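# Press red block flush onto blue block, then release

## Task

Seat the red block down onto the blue block until it rests flush against it, fully engaged rather than perched on the studs, with both blocks still on the table. The fit is tight, so the two must be closely aligned and pushed down firmly. The joined blocks must stay assembled without the robot holding them. Finish by opening the gripper and moving the arm away.

## Robot and tools

Robot: a single arm with six revolute joints and a two-finger parallel gripper. The cameras are cam_head_left and cam_head_right, both fixed, plus cam_wrist on the hand. Each image is 896x504.

Scene frame: the origin is on the table surface directly under the arm's base. +z is up, and +y points left when facing along +x. The base itself may be slightly tilted against the table. Calibration gives K, distortion D and T_world_to_cam for the two head cameras in this frame. These can be off by a couple of degrees and several millimetres. No pose is given for cam_wrist.

Tool execute_actions. Argument actions is a list holding zero or one item.
- An empty list just reports the current state and includes pictures.
- An item {"rows": [...], "steps": n} is a motion. n is 4 to 15 control steps of 1/30 s each, and defaults to 15.
- An item {"steps": n} alone is a wait of up to 300 steps, counted from the previous result. Time spent replying counts toward it.
- The optional boolean pictures asks for camera images with a non-empty call.

Each row is for one step. If there are fewer rows than steps, the last row repeats. A row always has 7 numbers:
- Numbers 1 to 6 are absolute joint target angles in radians, in the same order as the Joint positions line: waist (-2.880 to 2.880), shoulder (0.000 to 3.142), elbow (0.000 to 3.019), wrist pitch (-1.693 to 1.571), wrist yaw (-1.571 to 1.571), wrist roll (-2.094 to 2.094).
- Number 7 is the gripper opening target on a scale from -1 (closed) to +1 (fully open). It is also absolute, not an offset.

A call is refused and nothing is sent if any target goes more than 0.019 rad beyond a stated end and is also farther out than that joint's last reported angle. Real joint ends may differ from the stated ones by up to 0.019 rad. A target past the real end is clipped, and the result may then print "joint sent to its limit". That notice can refer to an earlier action. Not seeing it does not prove there is room left.

Motion limits:
- Each joint's target is kept within a fixed lead of its measured angle: waist 0.264, shoulder 0.32, elbow 0.276, wrist pitch 0.33, wrist yaw 0.186, wrist roll 0.522 rad.
- All targets are scaled back together if they would move the gripper more than 70 mm from where it is.
- So distant goals take several actions. The arm keeps heading to the last row you sent while you think or wait. It gives up once motion nearly stops or a step is HELD. After that, only a new action will push it farther.

Timing: each result is captured 4 steps before its action ends. Those last steps run during your reply, and the next action begins after them.

Result lines:
- Joint positions and Joint velocities: the six joints in rad and rad/s, then the finger-pad gap in m and m/s. The gap is 0.094 m when fully open.
- grip_measured: the measured opening on the command scale from -1 to +1.
- HELD: marks steps where some or all of your row was not sent.
- "joint command not followed": the clearance check altered or blocked targets. Mounting blocks and posts count as part of the arm for this check.
- MOTOR HOT: appears from 85 °C. At 100 °C an OVER-TEMPERATURE FAULT cuts power to the motors and gripper and the arm drops. Avoid loaded holding for long stretches, including while you think.

Gripping:
- Gripper readings may carry a constant error of about 1 mm.
- Away from the extremes, the fingers go to the grip_measured value you command.
- To hold a part, command about 0.03 below the current grip_measured; a smaller margin gives a lighter hold.
- Pad force tops out near 50 to 62 N, lower on some grippers and on parts thinner than about 2 mm. Pads may spike harder at first contact.

Tool zoom_image: camera is one of cam_head_left, cam_head_right or cam_wrist. region is [x0, y0, x1, y1] in pixels of that camera's latest full image, with the origin at top left and at most 504x504. It returns a more detailed crop.

Tool finished_scene: scene is the integer number of the current scene. Replying without any tool call also ends things, so always make a call.

Cautions:
- Something may occasionally tug a held part or nudge a loose one.
- Never knock or place anything off the table.
- Avoid drops, slips, slams, hard impacts and excessive pressing. The seating push must be firm but controlled.
- Smooth, economical motion is preferred.
- Before finishing, open the gripper, lift and retract, and confirm the blocks stay joined.

Each tool is called after "Emit:" in YAML: its name, and indented under it one key for each argument.

## Session

Emit:
execute_actions:
  actions: []
  pictures: true

Scene clock: 0.00 s of 11933.50 s.
grip_measured=+1.000
Joint positions: [-0.947  1.911  1.263 -0.194 -0.087 -1.106  0.094]
Joint velocities: [ 0.015  0.005 -0.022  0.012 -0.051 -0.051  0.   ]

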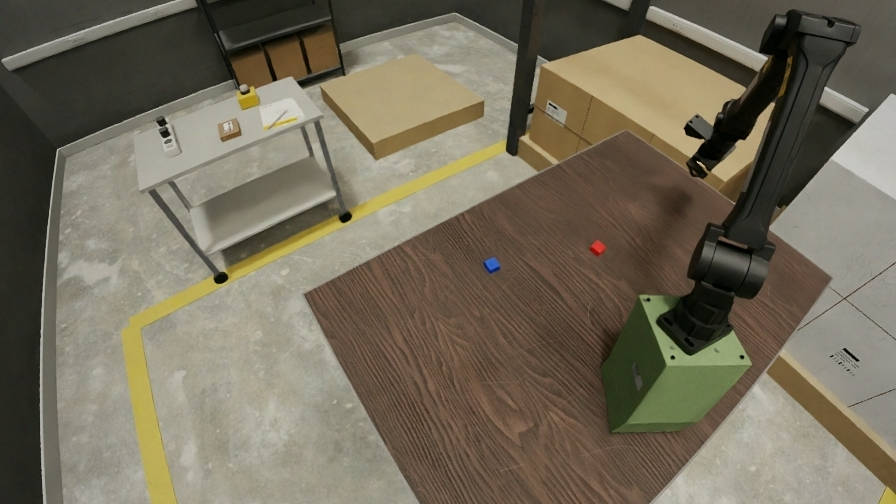

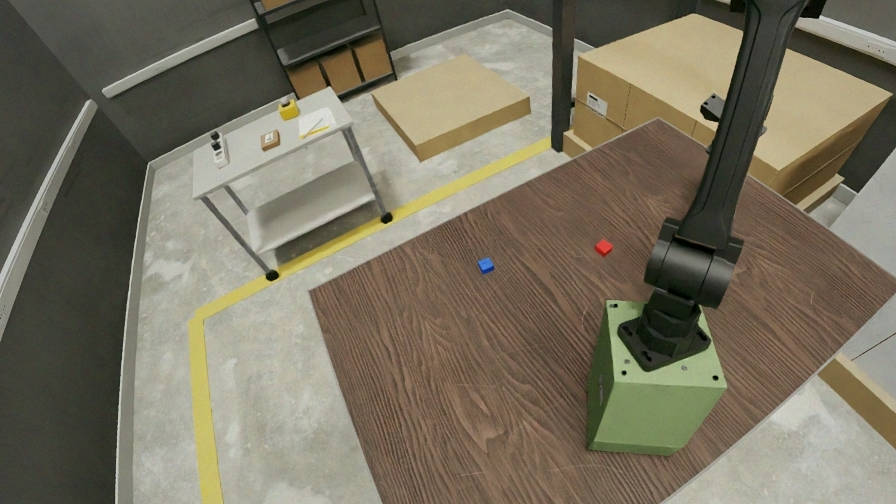

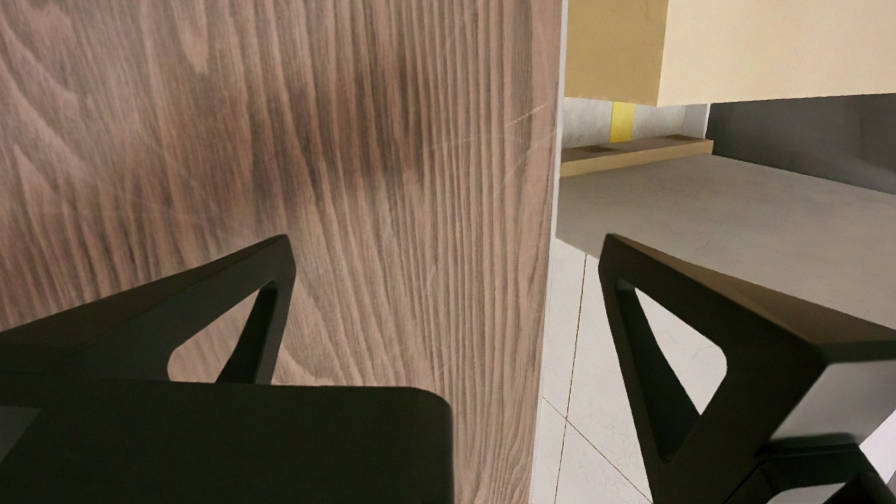

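Emit:
zoom_image:
  camera: "cam_head_left"
  region: [470,225,620,290]

Emit:
zoom_image:
  camera: "cam_head_right"
  region: [465,225,625,290]

Region (470, 225, 620, 290) of cam_head_left's 896x504 image, scaled by 3.360, with more detail than that image has; it fills the top 218 rows of this view, and the rest is white.

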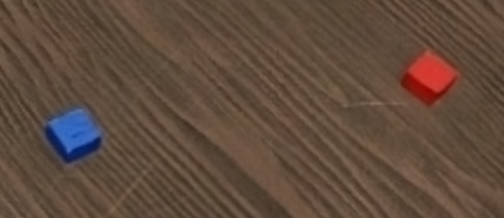

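Region (465, 225, 625, 290) of cam_head_right's 896x504 image, scaled by 3.150, with more detail than that image has; it fills the top 205 rows of this view, and the rest is white.

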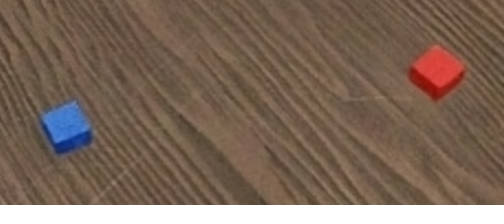

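Emit:
execute_actions:
  actions:
    - {"rows":[[-0.94,1.911,1.255,-0.195,-0.085,-1.10,0.9],[-0.925,1.911,1.24,-0.196,-0.082,-1.09,0.8],[-0.905,1.911,1.22,-0.198,-0.078,-1.075,0.7],[-0.88,1.91,1.20,-0.20,-0.073,-1.055,0.6],[-0.85,1.91,1.175,-0.203,-0.068,-1.03,0.6],[-0.82,1.91,1.15,-0.206,-0.062,-1.005,0.6],[-0.79,1.91,1.125,-0.209,-0.056,-0.98,0.6],[-0.76,1.91,1.10,-0.212,-0.05,-0.955,0.6],[-0.73,1.91,1.075,-0.215,-0.044,-0.93,0.6],[-0.70,1.91,1.05,-0.218,-0.038,-0.905,0.6],[-0.67,1.91,1.025,-0.221,-0.032,-0.88,0.6],[-0.64,1.91,1.0,-0.224,-0.026,-0.855,0.6],[-0.61,1.91,0.975,-0.227,-0.02,-0.83,0.6],[-0.58,1.91,0.95,-0.23,-0.014,-0.805,0.6],[-0.55,1.91,0.925,-0.233,-0.008,-0.78,0.6]],"steps":15}
  pictures: false

Emit:
execute_actions:
  actions:
    - {"rows":[[-0.52,1.91,0.90,-0.236,-0.002,-0.76,0.6],[-0.49,1.91,0.875,-0.239,0.004,-0.74,0.6],[-0.46,1.91,0.85,-0.242,0.01,-0.72,0.6],[-0.43,1.91,0.83,-0.245,0.015,-0.705,0.6],[-0.405,1.91,0.81,-0.248,0.018,-0.693,0.6],[-0.385,1.91,0.795,-0.25,0.02,-0.685,0.6],[-0.372,1.91,0.787,-0.252,0.02,-0.68,0.6],[-0.366,1.91,0.785,-0.254,0.02,-0.68,0.6]],"steps":15}
  pictures: true

Scene clock: 6.07 s of 11933.50 s.
grip_measured=+0.602
Joint positions: [-0.807  1.911  1.11  -0.194 -0.044 -1.007  0.075]
Joint velocities: [ 0.864 -0.015 -0.618 -0.007  0.066  0.462  0.   ]
Steps of this call (steps 1 to 90: nothing new was sent; then 2.70 s passed at rest; steps 91 to 101: the first 11 steps of this action). Readings (joint positions):
91: [-0.947 1.911 1.263 -0.194 -0.087 -1.106]
92: [-0.946 1.911 1.262 -0.194 -0.086 -1.105]
94: [-0.941 1.911 1.249 -0.194 -0.078 -1.095]
98: [-0.886 1.911 1.176 -0.194 -0.058 -1.049]
101: the state above

Scene clock: 6.57 s of 11933.50 s.
grip_measured=+0.602
Joint positions: [-0.334  1.911  0.771 -0.247  0.014 -0.73   0.075]
Joint velocities: [ 0.112  0.005 -0.144 -0.071  0.037  0.227 -0.   ]
Steps of this call (steps 1 to 4: the last 4 steps of your previous action; steps 5 to 15: the first 11 steps of this action). Readings (joint positions):
5: [-0.640 1.911 0.997 -0.199 -0.017 -0.914]
6: [-0.604 1.911 0.972 -0.201 -0.011 -0.893]
8: [-0.531 1.911 0.919 -0.207 0.001 -0.849]
12: [-0.387 1.911 0.811 -0.231 0.014 -0.764]
15: the state above

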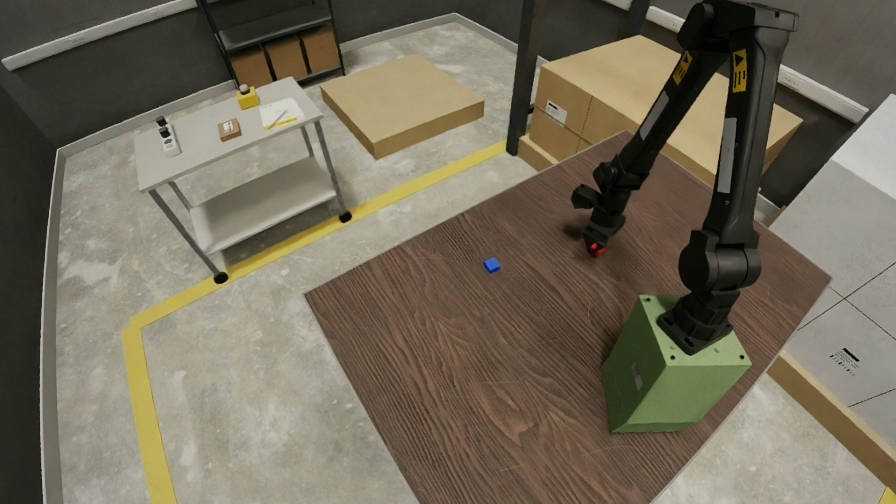

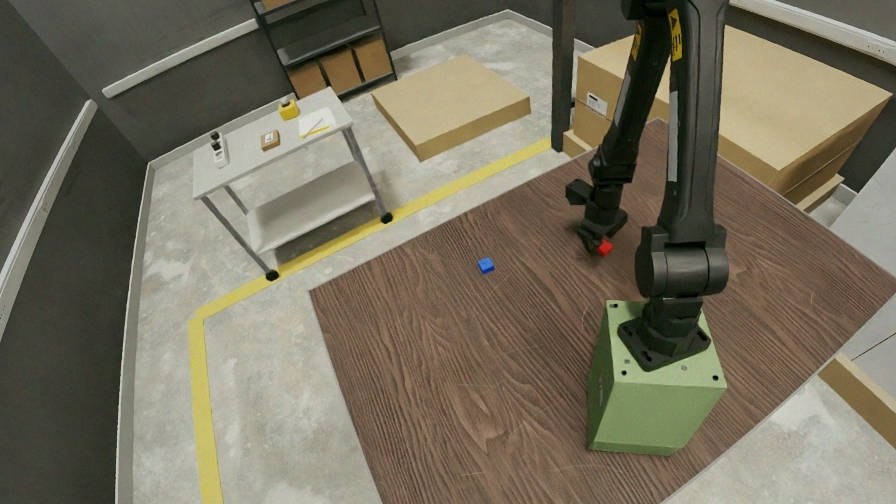

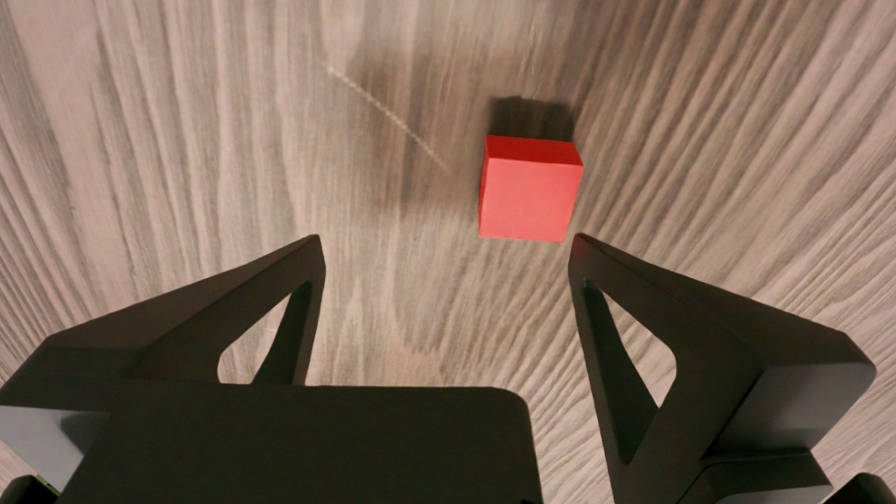

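Emit:
execute_actions:
  actions:
    - {"steps":10}
  pictures: true

Scene clock: 6.90 s of 11933.50 s.
grip_measured=+0.602
Joint positions: [-0.356  1.911  0.773 -0.248  0.017 -0.695  0.075]
Joint velocities: [-0.005 -0.015 -0.017 -0.007 -0.022 -0.007  0.   ]
Kept back: nothing.
Steps of this call (steps 1 to 4: the last 4 steps of your previous action; steps 5 to 10: the robot went on to your last target). Readings (joint positions):
1: [-0.333 1.911 0.769 -0.248 0.014 -0.722]
2: [-0.336 1.911 0.770 -0.248 0.016 -0.716]
4: [-0.345 1.911 0.773 -0.248 0.017 -0.707]
8: [-0.356 1.911 0.773 -0.248 0.017 -0.697]
10: the state above

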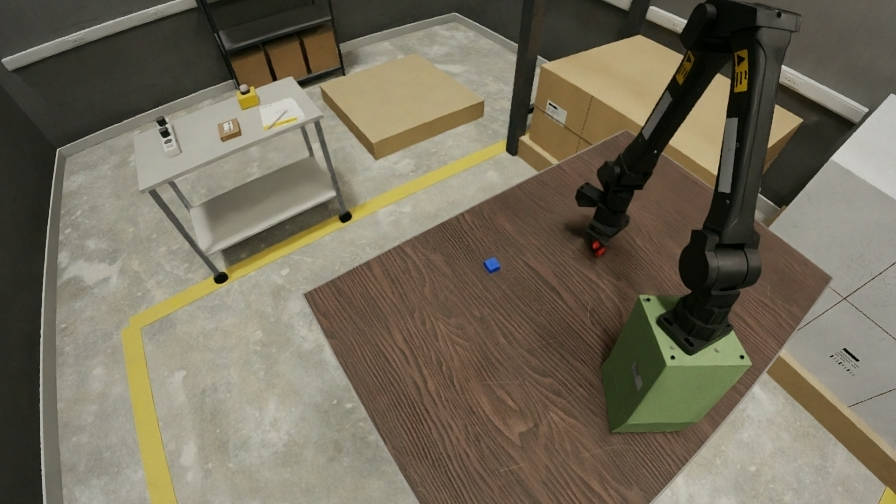

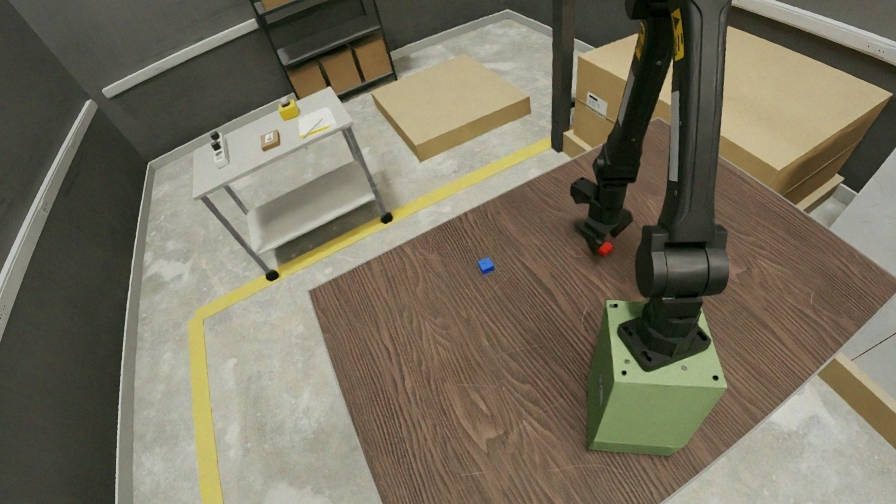

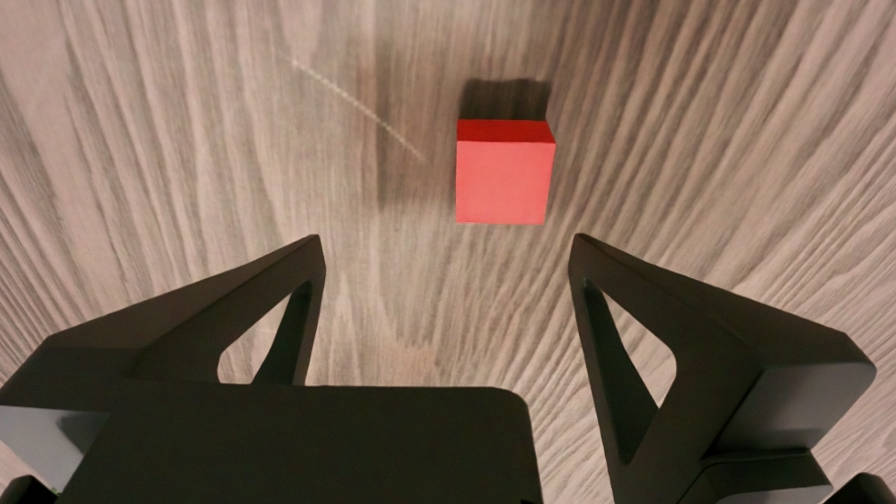

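Emit:
execute_actions:
  actions: []

Scene clock: 7.63 s of 11933.50 s.
grip_measured=+0.602
Joint positions: [-0.356  1.911  0.773 -0.248  0.017 -0.691  0.075]
Joint velocities: [-0.015 -0.015  0.012 -0.017  0.066  0.007 -0.   ]
Kept back: nothing.
Steps of this call (steps 1 to 22: the robot went on to your last target). Readings (joint positions):
1: [-0.356 1.911 0.773 -0.248 0.017 -0.694]
2: [-0.356 1.911 0.773 -0.248 0.017 -0.693]
4: [-0.356 1.911 0.773 -0.248 0.017 -0.692]
8: [-0.356 1.911 0.773 -0.248 0.017 -0.691]
22: the state above

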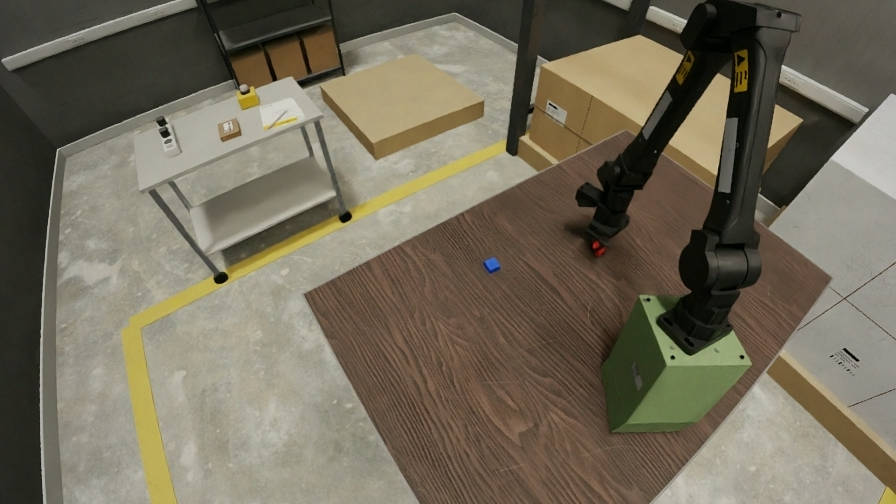

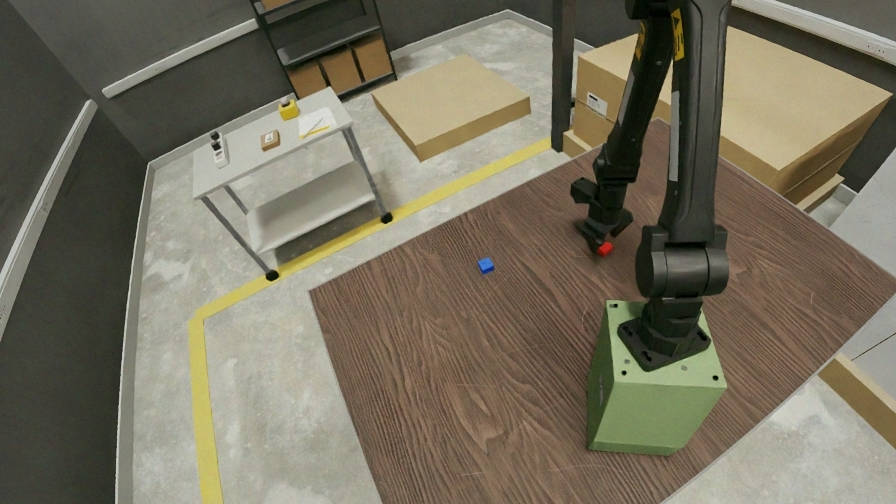

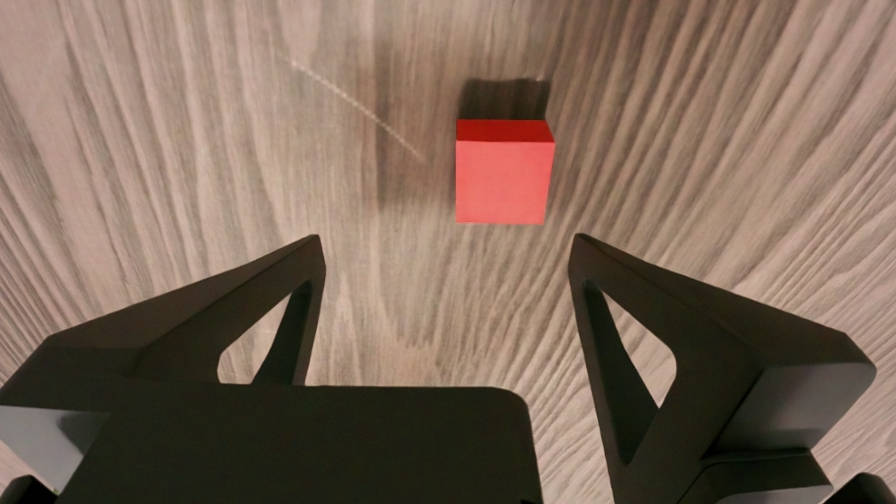

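Emit:
execute_actions:
  actions:
    - {"rows":[[-0.37,1.92,0.79,-0.24,0.015,-0.70,0.6],[-0.38,1.935,0.80,-0.23,0.012,-0.71,0.6],[-0.39,1.95,0.815,-0.215,0.01,-0.72,0.6],[-0.40,1.965,0.83,-0.195,0.01,-0.735,0.6]],"steps":15}
  pictures: true

Scene clock: 8.57 s of 11933.50 s.
grip_measured=+0.602
Joint positions: [-0.392  1.939  0.821 -0.209  0.012 -0.719  0.075]
Joint velocities: [ 0.005 -0.005  0.012  0.017 -0.037 -0.081 -0.001]
Steps of this call (steps 1 to 15: the robot went on to your last target; steps 16 to 17: nothing new was sent; steps 18 to 28: the first 11 steps of this action). Readings (joint positions):
18: [-0.356 1.911 0.773 -0.248 0.017 -0.691]
19: [-0.357 1.911 0.773 -0.248 0.016 -0.692]
21: [-0.362 1.915 0.780 -0.239 0.013 -0.701]
25: [-0.385 1.937 0.813 -0.214 0.012 -0.715]
28: the state above

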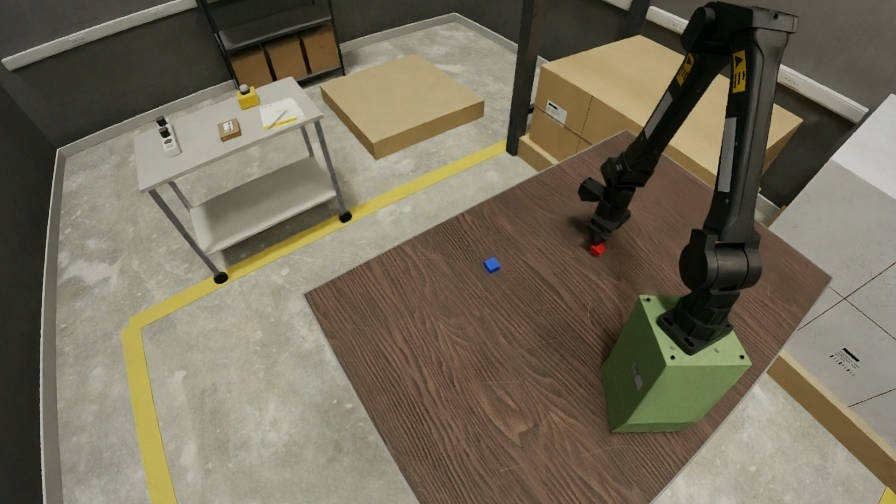

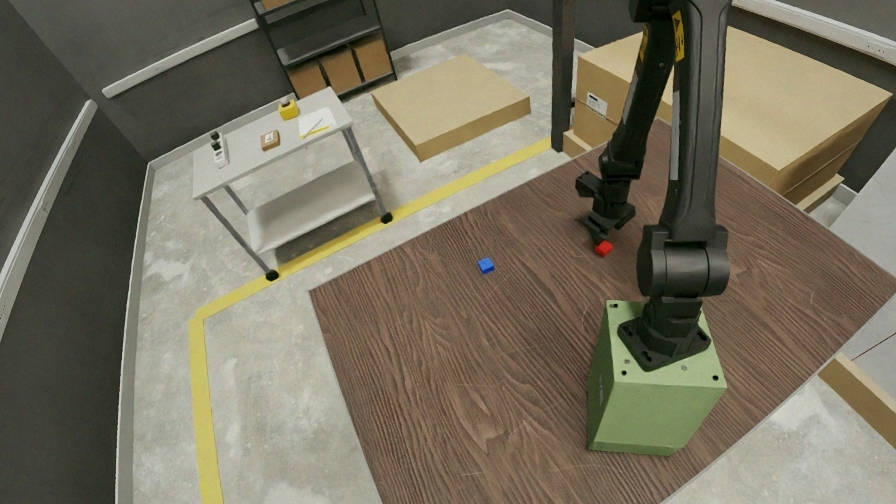

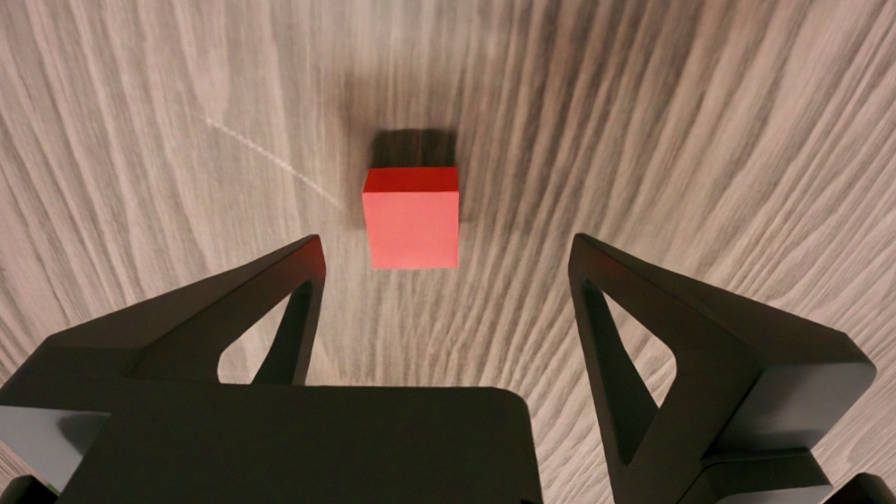

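Emit:
execute_actions:
  actions: []

Emit:
zoom_image:
  camera: "cam_wrist"
  region: [250, 100, 650, 330]

Scene clock: 8.73 s of 11933.50 s.
grip_measured=+0.602
Joint positions: [-0.392  1.939  0.821 -0.208  0.012 -0.722  0.075]
Joint velocities: [ 0.015 -0.005 -0.012  0.007 -0.022 -0.007 -0.   ]
Kept back: nothing.
Steps of this call (steps 1 to 4: the last 4 steps of your previous action; step 5: the robot went on to your last target). Readings (joint positions):
1: [-0.392 1.939 0.821 -0.208 0.012 -0.720]
2: [-0.392 1.939 0.821 -0.208 0.012 -0.721]
4: [-0.392 1.939 0.821 -0.208 0.012 -0.722]
5: the state above

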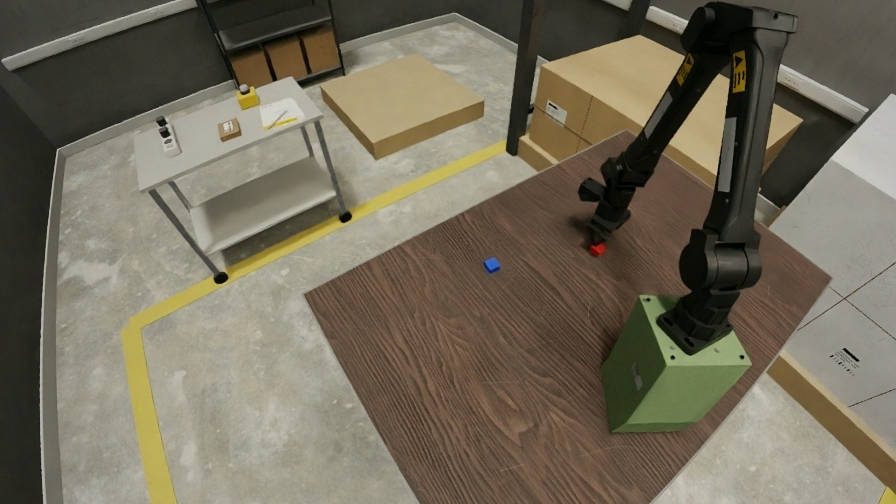

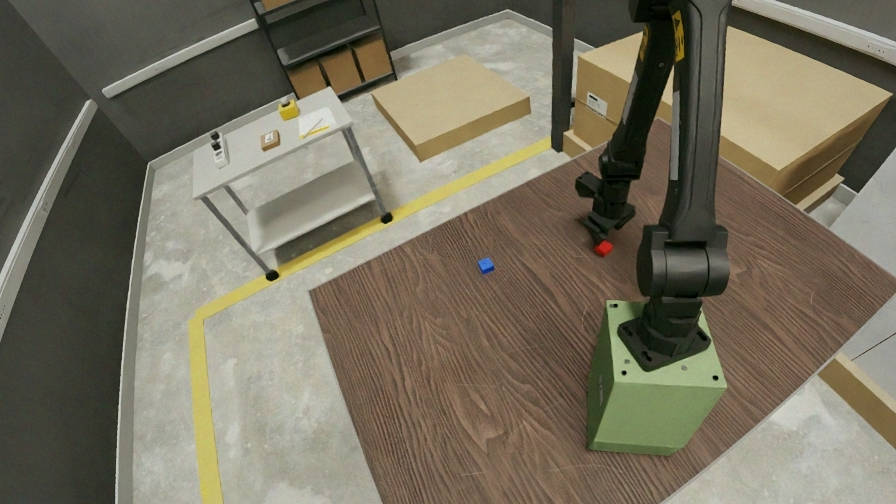

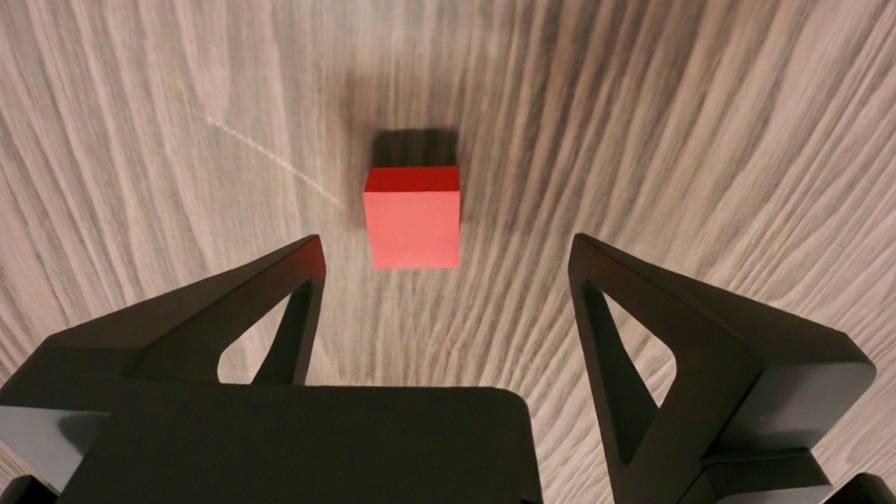

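Region (250, 100, 650, 330) of cam_wrist's 896x504 image, scaled by 1.260, with more detail than that image has; it fills the top 290 rows of this view, and the rest is white.

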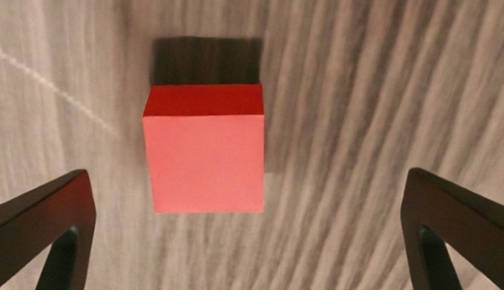

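Emit:
execute_actions:
  actions:
    - {"rows":[[-0.385,1.95,0.81,-0.20,0.01,-0.72,0.6],[-0.378,1.965,0.80,-0.185,0.01,-0.72,0.6],[-0.374,1.98,0.79,-0.165,0.01,-0.715,0.6],[-0.374,1.995,0.786,-0.145,0.01,-0.715,0.6],[-0.374,2.01,0.786,-0.13,0.01,-0.715,0.6]],"steps":15}
  pictures: true

Scene clock: 9.47 s of 11933.50 s.
grip_measured=+0.602
Joint positions: [-0.388  1.989  0.791 -0.15   0.012 -0.724  0.075]
Joint velocities: [-0.005  0.083 -0.046 -0.017  0.007 -0.007  0.   ]
Steps of this call (steps 1 to 11: the robot went on to your last target; steps 12 to 22: the first 11 steps of this action). Readings (joint positions):
12: [-0.392 1.939 0.821 -0.208 0.012 -0.724]
13: [-0.392 1.939 0.819 -0.207 0.012 -0.724]
15: [-0.392 1.941 0.809 -0.187 0.012 -0.724]
19: [-0.389 1.972 0.796 -0.152 0.012 -0.724]
22: the state above

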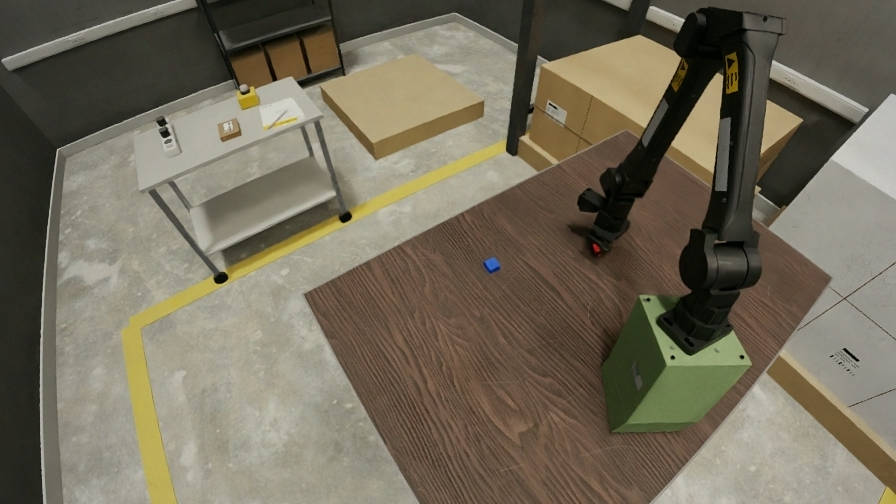

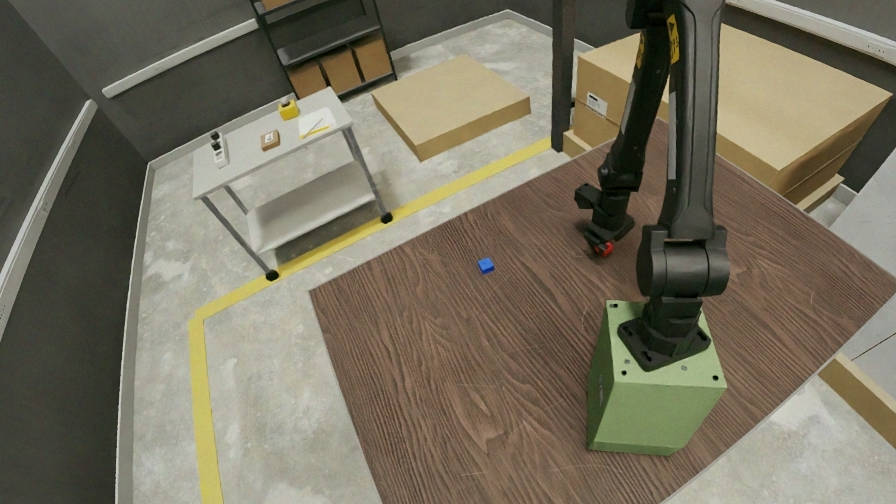

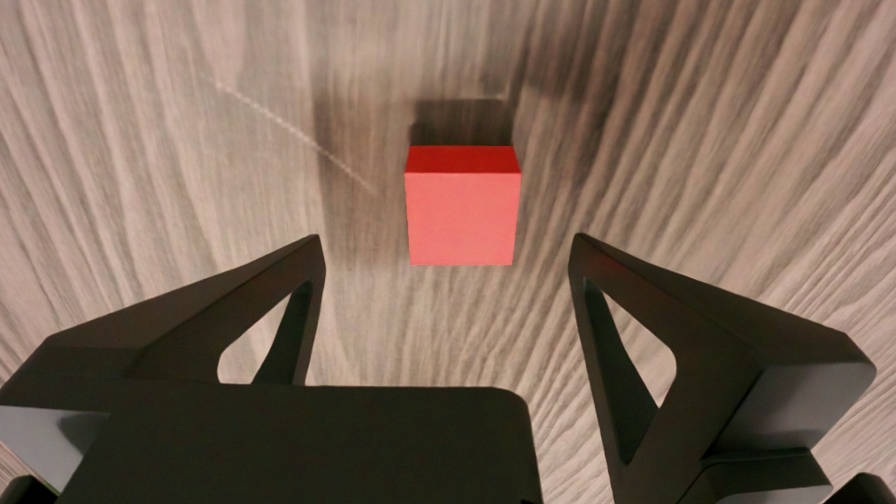

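Emit:
execute_actions:
  actions:
    - {"rows":[[-0.388,2.01,0.80,-0.13,0.01,-0.72,0.6],[-0.388,2.025,0.81,-0.115,0.01,-0.72,0.6],[-0.388,2.04,0.82,-0.10,0.01,-0.72,0.6],[-0.388,2.05,0.82,-0.095,0.01,-0.72,0.6]],"steps":15}
  pictures: true

Scene clock: 10.10 s of 11933.50 s.
grip_measured=+0.602
Joint positions: [-0.388  2.024  0.811 -0.111  0.012 -0.724  0.075]
Joint velocities: [-0.005 -0.005 -0.037  0.002  0.066  0.037  0.003]
Steps of this call (steps 1 to 4: the last 4 steps of your previous action; steps 5 to 8: the robot went on to your last target; steps 9 to 19: the first 11 steps of this action). Readings (joint positions):
9: [-0.388 1.992 0.788 -0.147 0.012 -0.724]
10: [-0.388 1.992 0.788 -0.145 0.012 -0.724]
12: [-0.388 1.999 0.792 -0.130 0.012 -0.724]
16: [-0.388 2.020 0.810 -0.112 0.012 -0.724]
19: the state above

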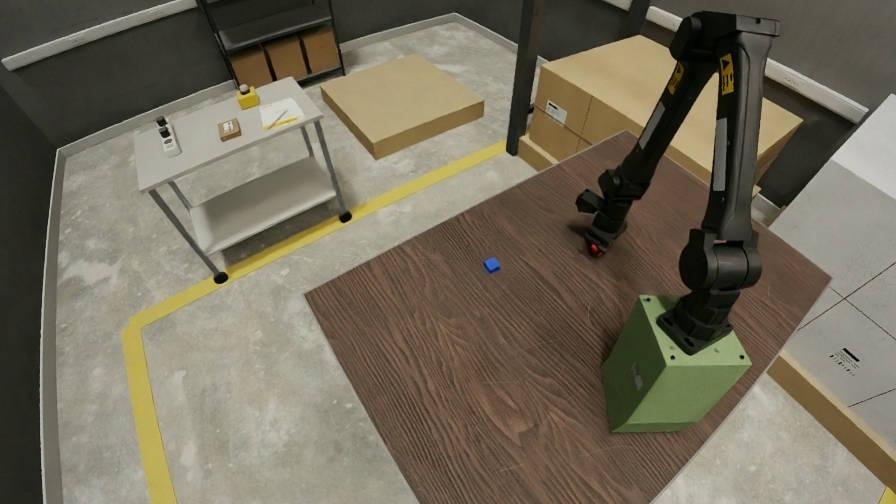

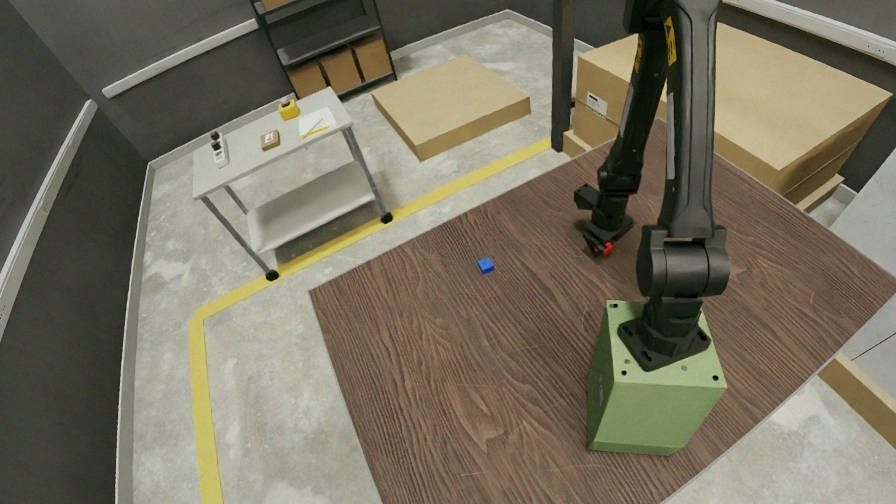

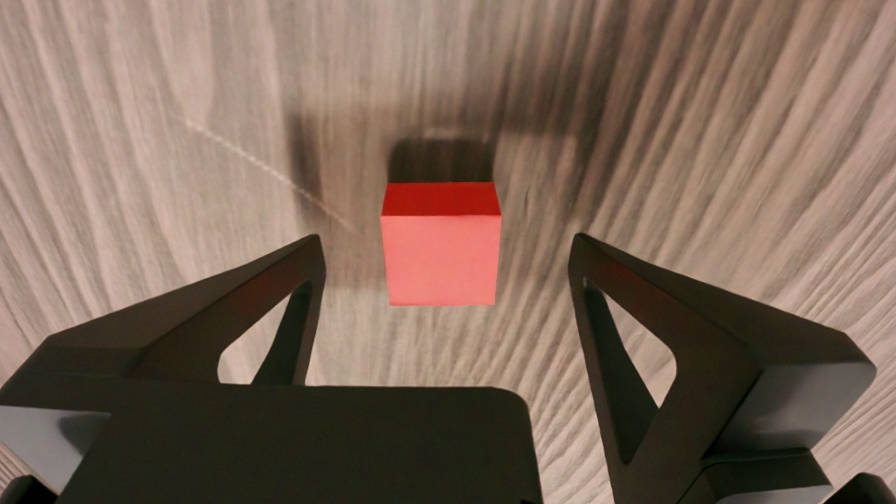

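Emit:
execute_actions:
  actions:
    - {"rows":[[-0.388,2.05,0.82,-0.095,0.01,-0.72,0.4],[-0.388,2.05,0.82,-0.095,0.01,-0.72,0.2],[-0.388,2.05,0.82,-0.095,0.01,-0.72,0.0],[-0.388,2.05,0.82,-0.095,0.01,-0.72,-0.12],[-0.388,2.05,0.82,-0.095,0.01,-0.72,-0.2],[-0.388,2.05,0.82,-0.095,0.01,-0.72,-0.26],[-0.388,2.05,0.82,-0.095,0.01,-0.72,-0.3],[-0.388,2.05,0.82,-0.095,0.01,-0.72,-0.33],[-0.388,2.05,0.82,-0.095,0.01,-0.72,-0.35],[-0.388,2.05,0.82,-0.095,0.01,-0.72,-0.367]],"steps":15}
  pictures: true

Scene clock: 10.70 s of 11933.50 s.
grip_measured=-0.343
Joint positions: [-0.388  2.024  0.811 -0.111  0.012 -0.724  0.031]
Joint velocities: [-0.024 -0.015 -0.017 -0.002 -0.037 -0.007  0.001]
Steps of this call (steps 1 to 4: the last 4 steps of your previous action; steps 5 to 7: the robot went on to your last target; steps 8 to 18: the first 11 steps of this action). Readings (joint positions):
8: [-0.388 2.024 0.811 -0.111 0.012 -0.724]
9: [-0.388 2.024 0.811 -0.111 0.012 -0.724]
11: [-0.388 2.024 0.811 -0.111 0.012 -0.724]
15: [-0.388 2.024 0.811 -0.111 0.012 -0.724]
18: the state above

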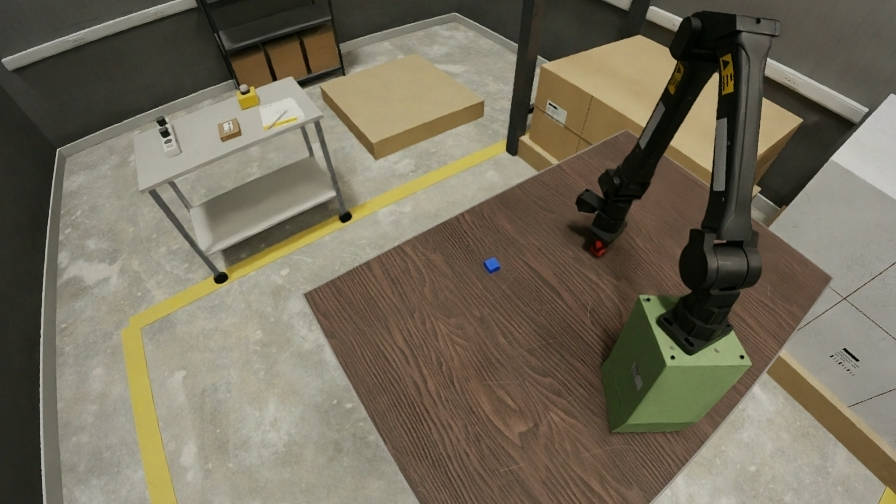

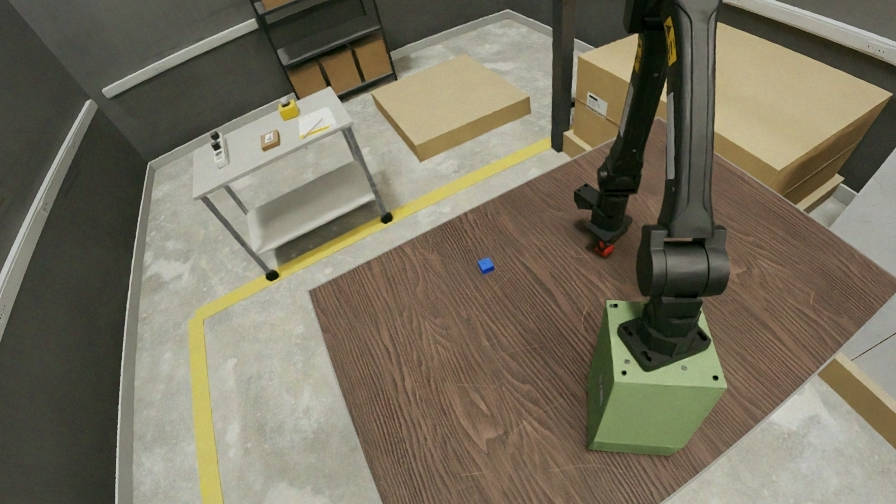

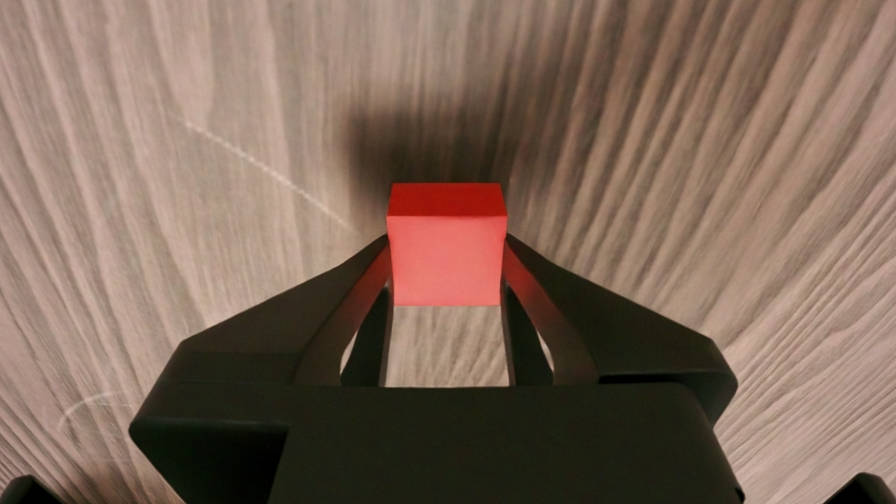

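Emit:
execute_actions:
  actions:
    - {"rows":[[-0.388,2.0,0.812,-0.13,0.012,-0.72,-0.375],[-0.388,1.97,0.812,-0.16,0.012,-0.72,-0.375],[-0.385,1.94,0.812,-0.19,0.015,-0.72,-0.375],[-0.37,1.91,0.815,-0.22,0.02,-0.70,-0.375],[-0.35,1.89,0.82,-0.245,0.025,-0.67,-0.375],[-0.32,1.88,0.83,-0.26,0.03,-0.64,-0.375],[-0.285,1.88,0.84,-0.27,0.04,-0.60,-0.375],[-0.25,1.88,0.85,-0.28,0.05,-0.56,-0.375],[-0.21,1.88,0.86,-0.29,0.06,-0.51,-0.375],[-0.17,1.885,0.87,-0.30,0.07,-0.46,-0.375],[-0.13,1.89,0.88,-0.31,0.08,-0.41,-0.375],[-0.09,1.895,0.89,-0.32,0.09,-0.36,-0.375],[-0.05,1.90,0.90,-0.33,0.10,-0.31,-0.375],[-0.01,1.905,0.91,-0.34,0.11,-0.26,-0.375],[0.03,1.91,0.92,-0.35,0.12,-0.21,-0.375]],"steps":15}

Emit:
execute_actions:
  actions:
    - {"rows":[[0.07,1.92,0.93,-0.36,0.125,-0.16,-0.375],[0.11,1.93,0.94,-0.365,0.13,-0.11,-0.375],[0.15,1.94,0.95,-0.37,0.135,-0.06,-0.375],[0.19,1.95,0.96,-0.375,0.14,-0.02,-0.375],[0.23,1.96,0.97,-0.38,0.145,0.02,-0.375],[0.26,1.97,0.98,-0.385,0.15,0.06,-0.375],[0.29,1.98,0.99,-0.39,0.155,0.10,-0.375],[0.32,1.99,1.0,-0.395,0.16,0.13,-0.375],[0.34,2.0,1.01,-0.40,0.165,0.155,-0.375],[0.355,2.005,1.015,-0.40,0.17,0.175,-0.375],[0.365,2.01,1.02,-0.40,0.17,0.185,-0.375]],"steps":15}
  pictures: true

Scene clock: 11.67 s of 11933.50 s.
grip_measured=-0.343
Joint positions: [-0.257  1.886  0.841 -0.274  0.073 -0.572  0.031]
Joint velocities: [ 1.197 -0.122  0.413 -0.247  0.242  0.974 -0.   ]
Steps of this call (steps 1 to 4: the last 4 steps of your previous action; steps 5 to 15: the robot went on to your last target; steps 16 to 18: nothing new was sent; steps 19 to 29: the first 11 steps of this action). Readings (joint positions):
19: [-0.388 2.024 0.811 -0.112 0.012 -0.724]
20: [-0.388 2.022 0.811 -0.118 0.012 -0.724]
22: [-0.388 2.004 0.811 -0.158 0.015 -0.722]
26: [-0.353 1.923 0.813 -0.242 0.044 -0.664]
29: the state above

Scene clock: 12.17 s of 11933.50 s.
grip_measured=-0.343
Joint positions: [ 0.356  1.967  0.991 -0.378  0.163  0.052  0.031]
Joint velocities: [ 0.601  0.308  0.125 -0.081  0.022  0.799  0.   ]
Steps of this call (steps 1 to 4: the last 4 steps of your previous action; steps 5 to 15: the first 11 steps of this action). Readings (joint positions):
5: [-0.022 1.886 0.910 -0.319 0.117 -0.362]
6: [0.026 1.887 0.919 -0.328 0.123 -0.316]
8: [0.118 1.893 0.937 -0.342 0.132 -0.223]
12: [0.274 1.930 0.972 -0.365 0.152 -0.050]
15: the state above

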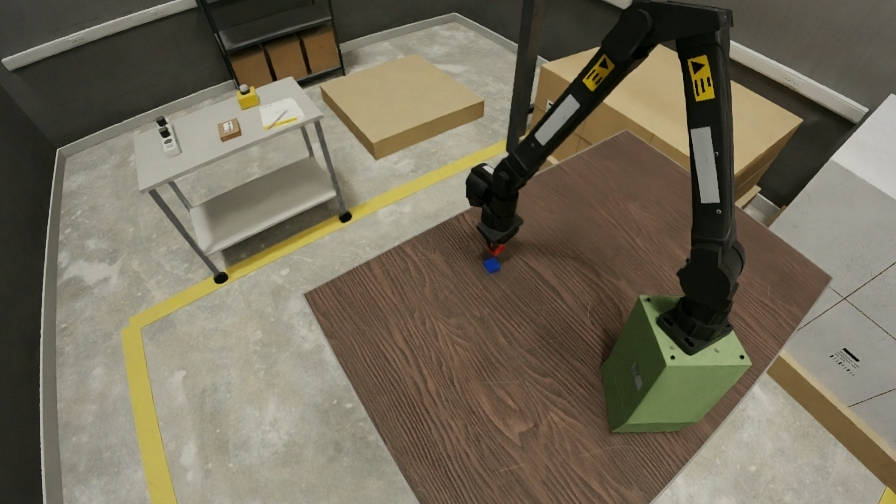

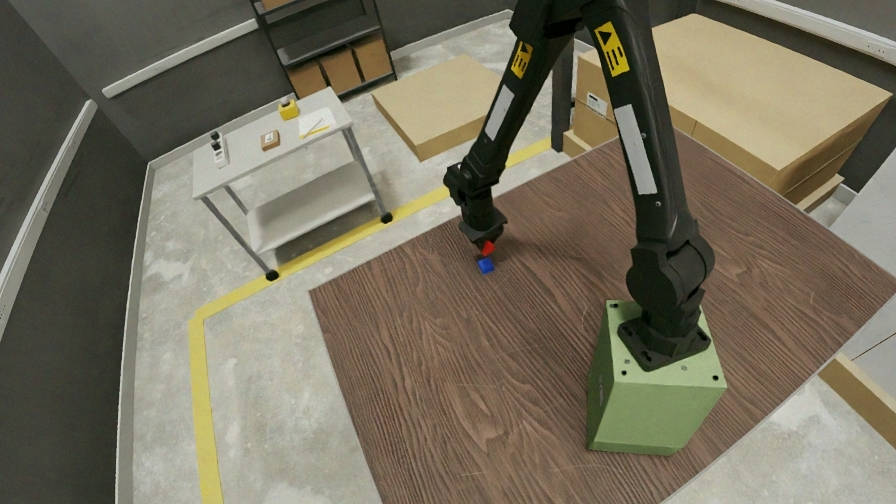

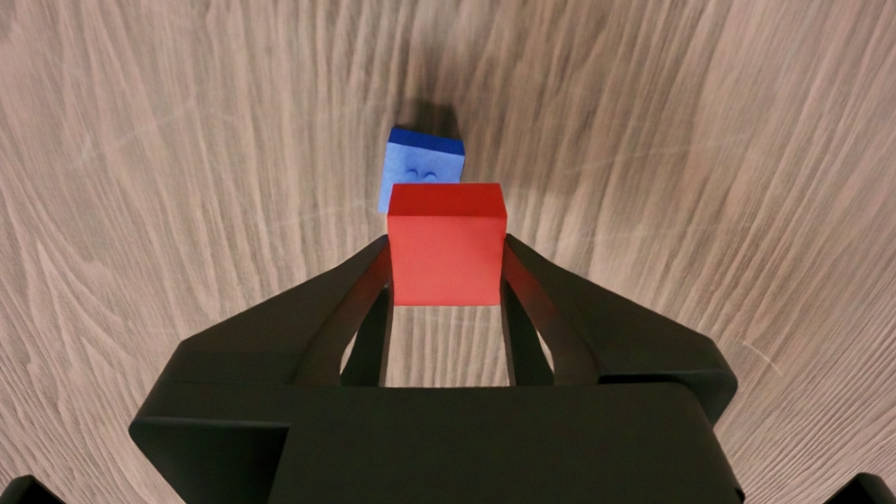

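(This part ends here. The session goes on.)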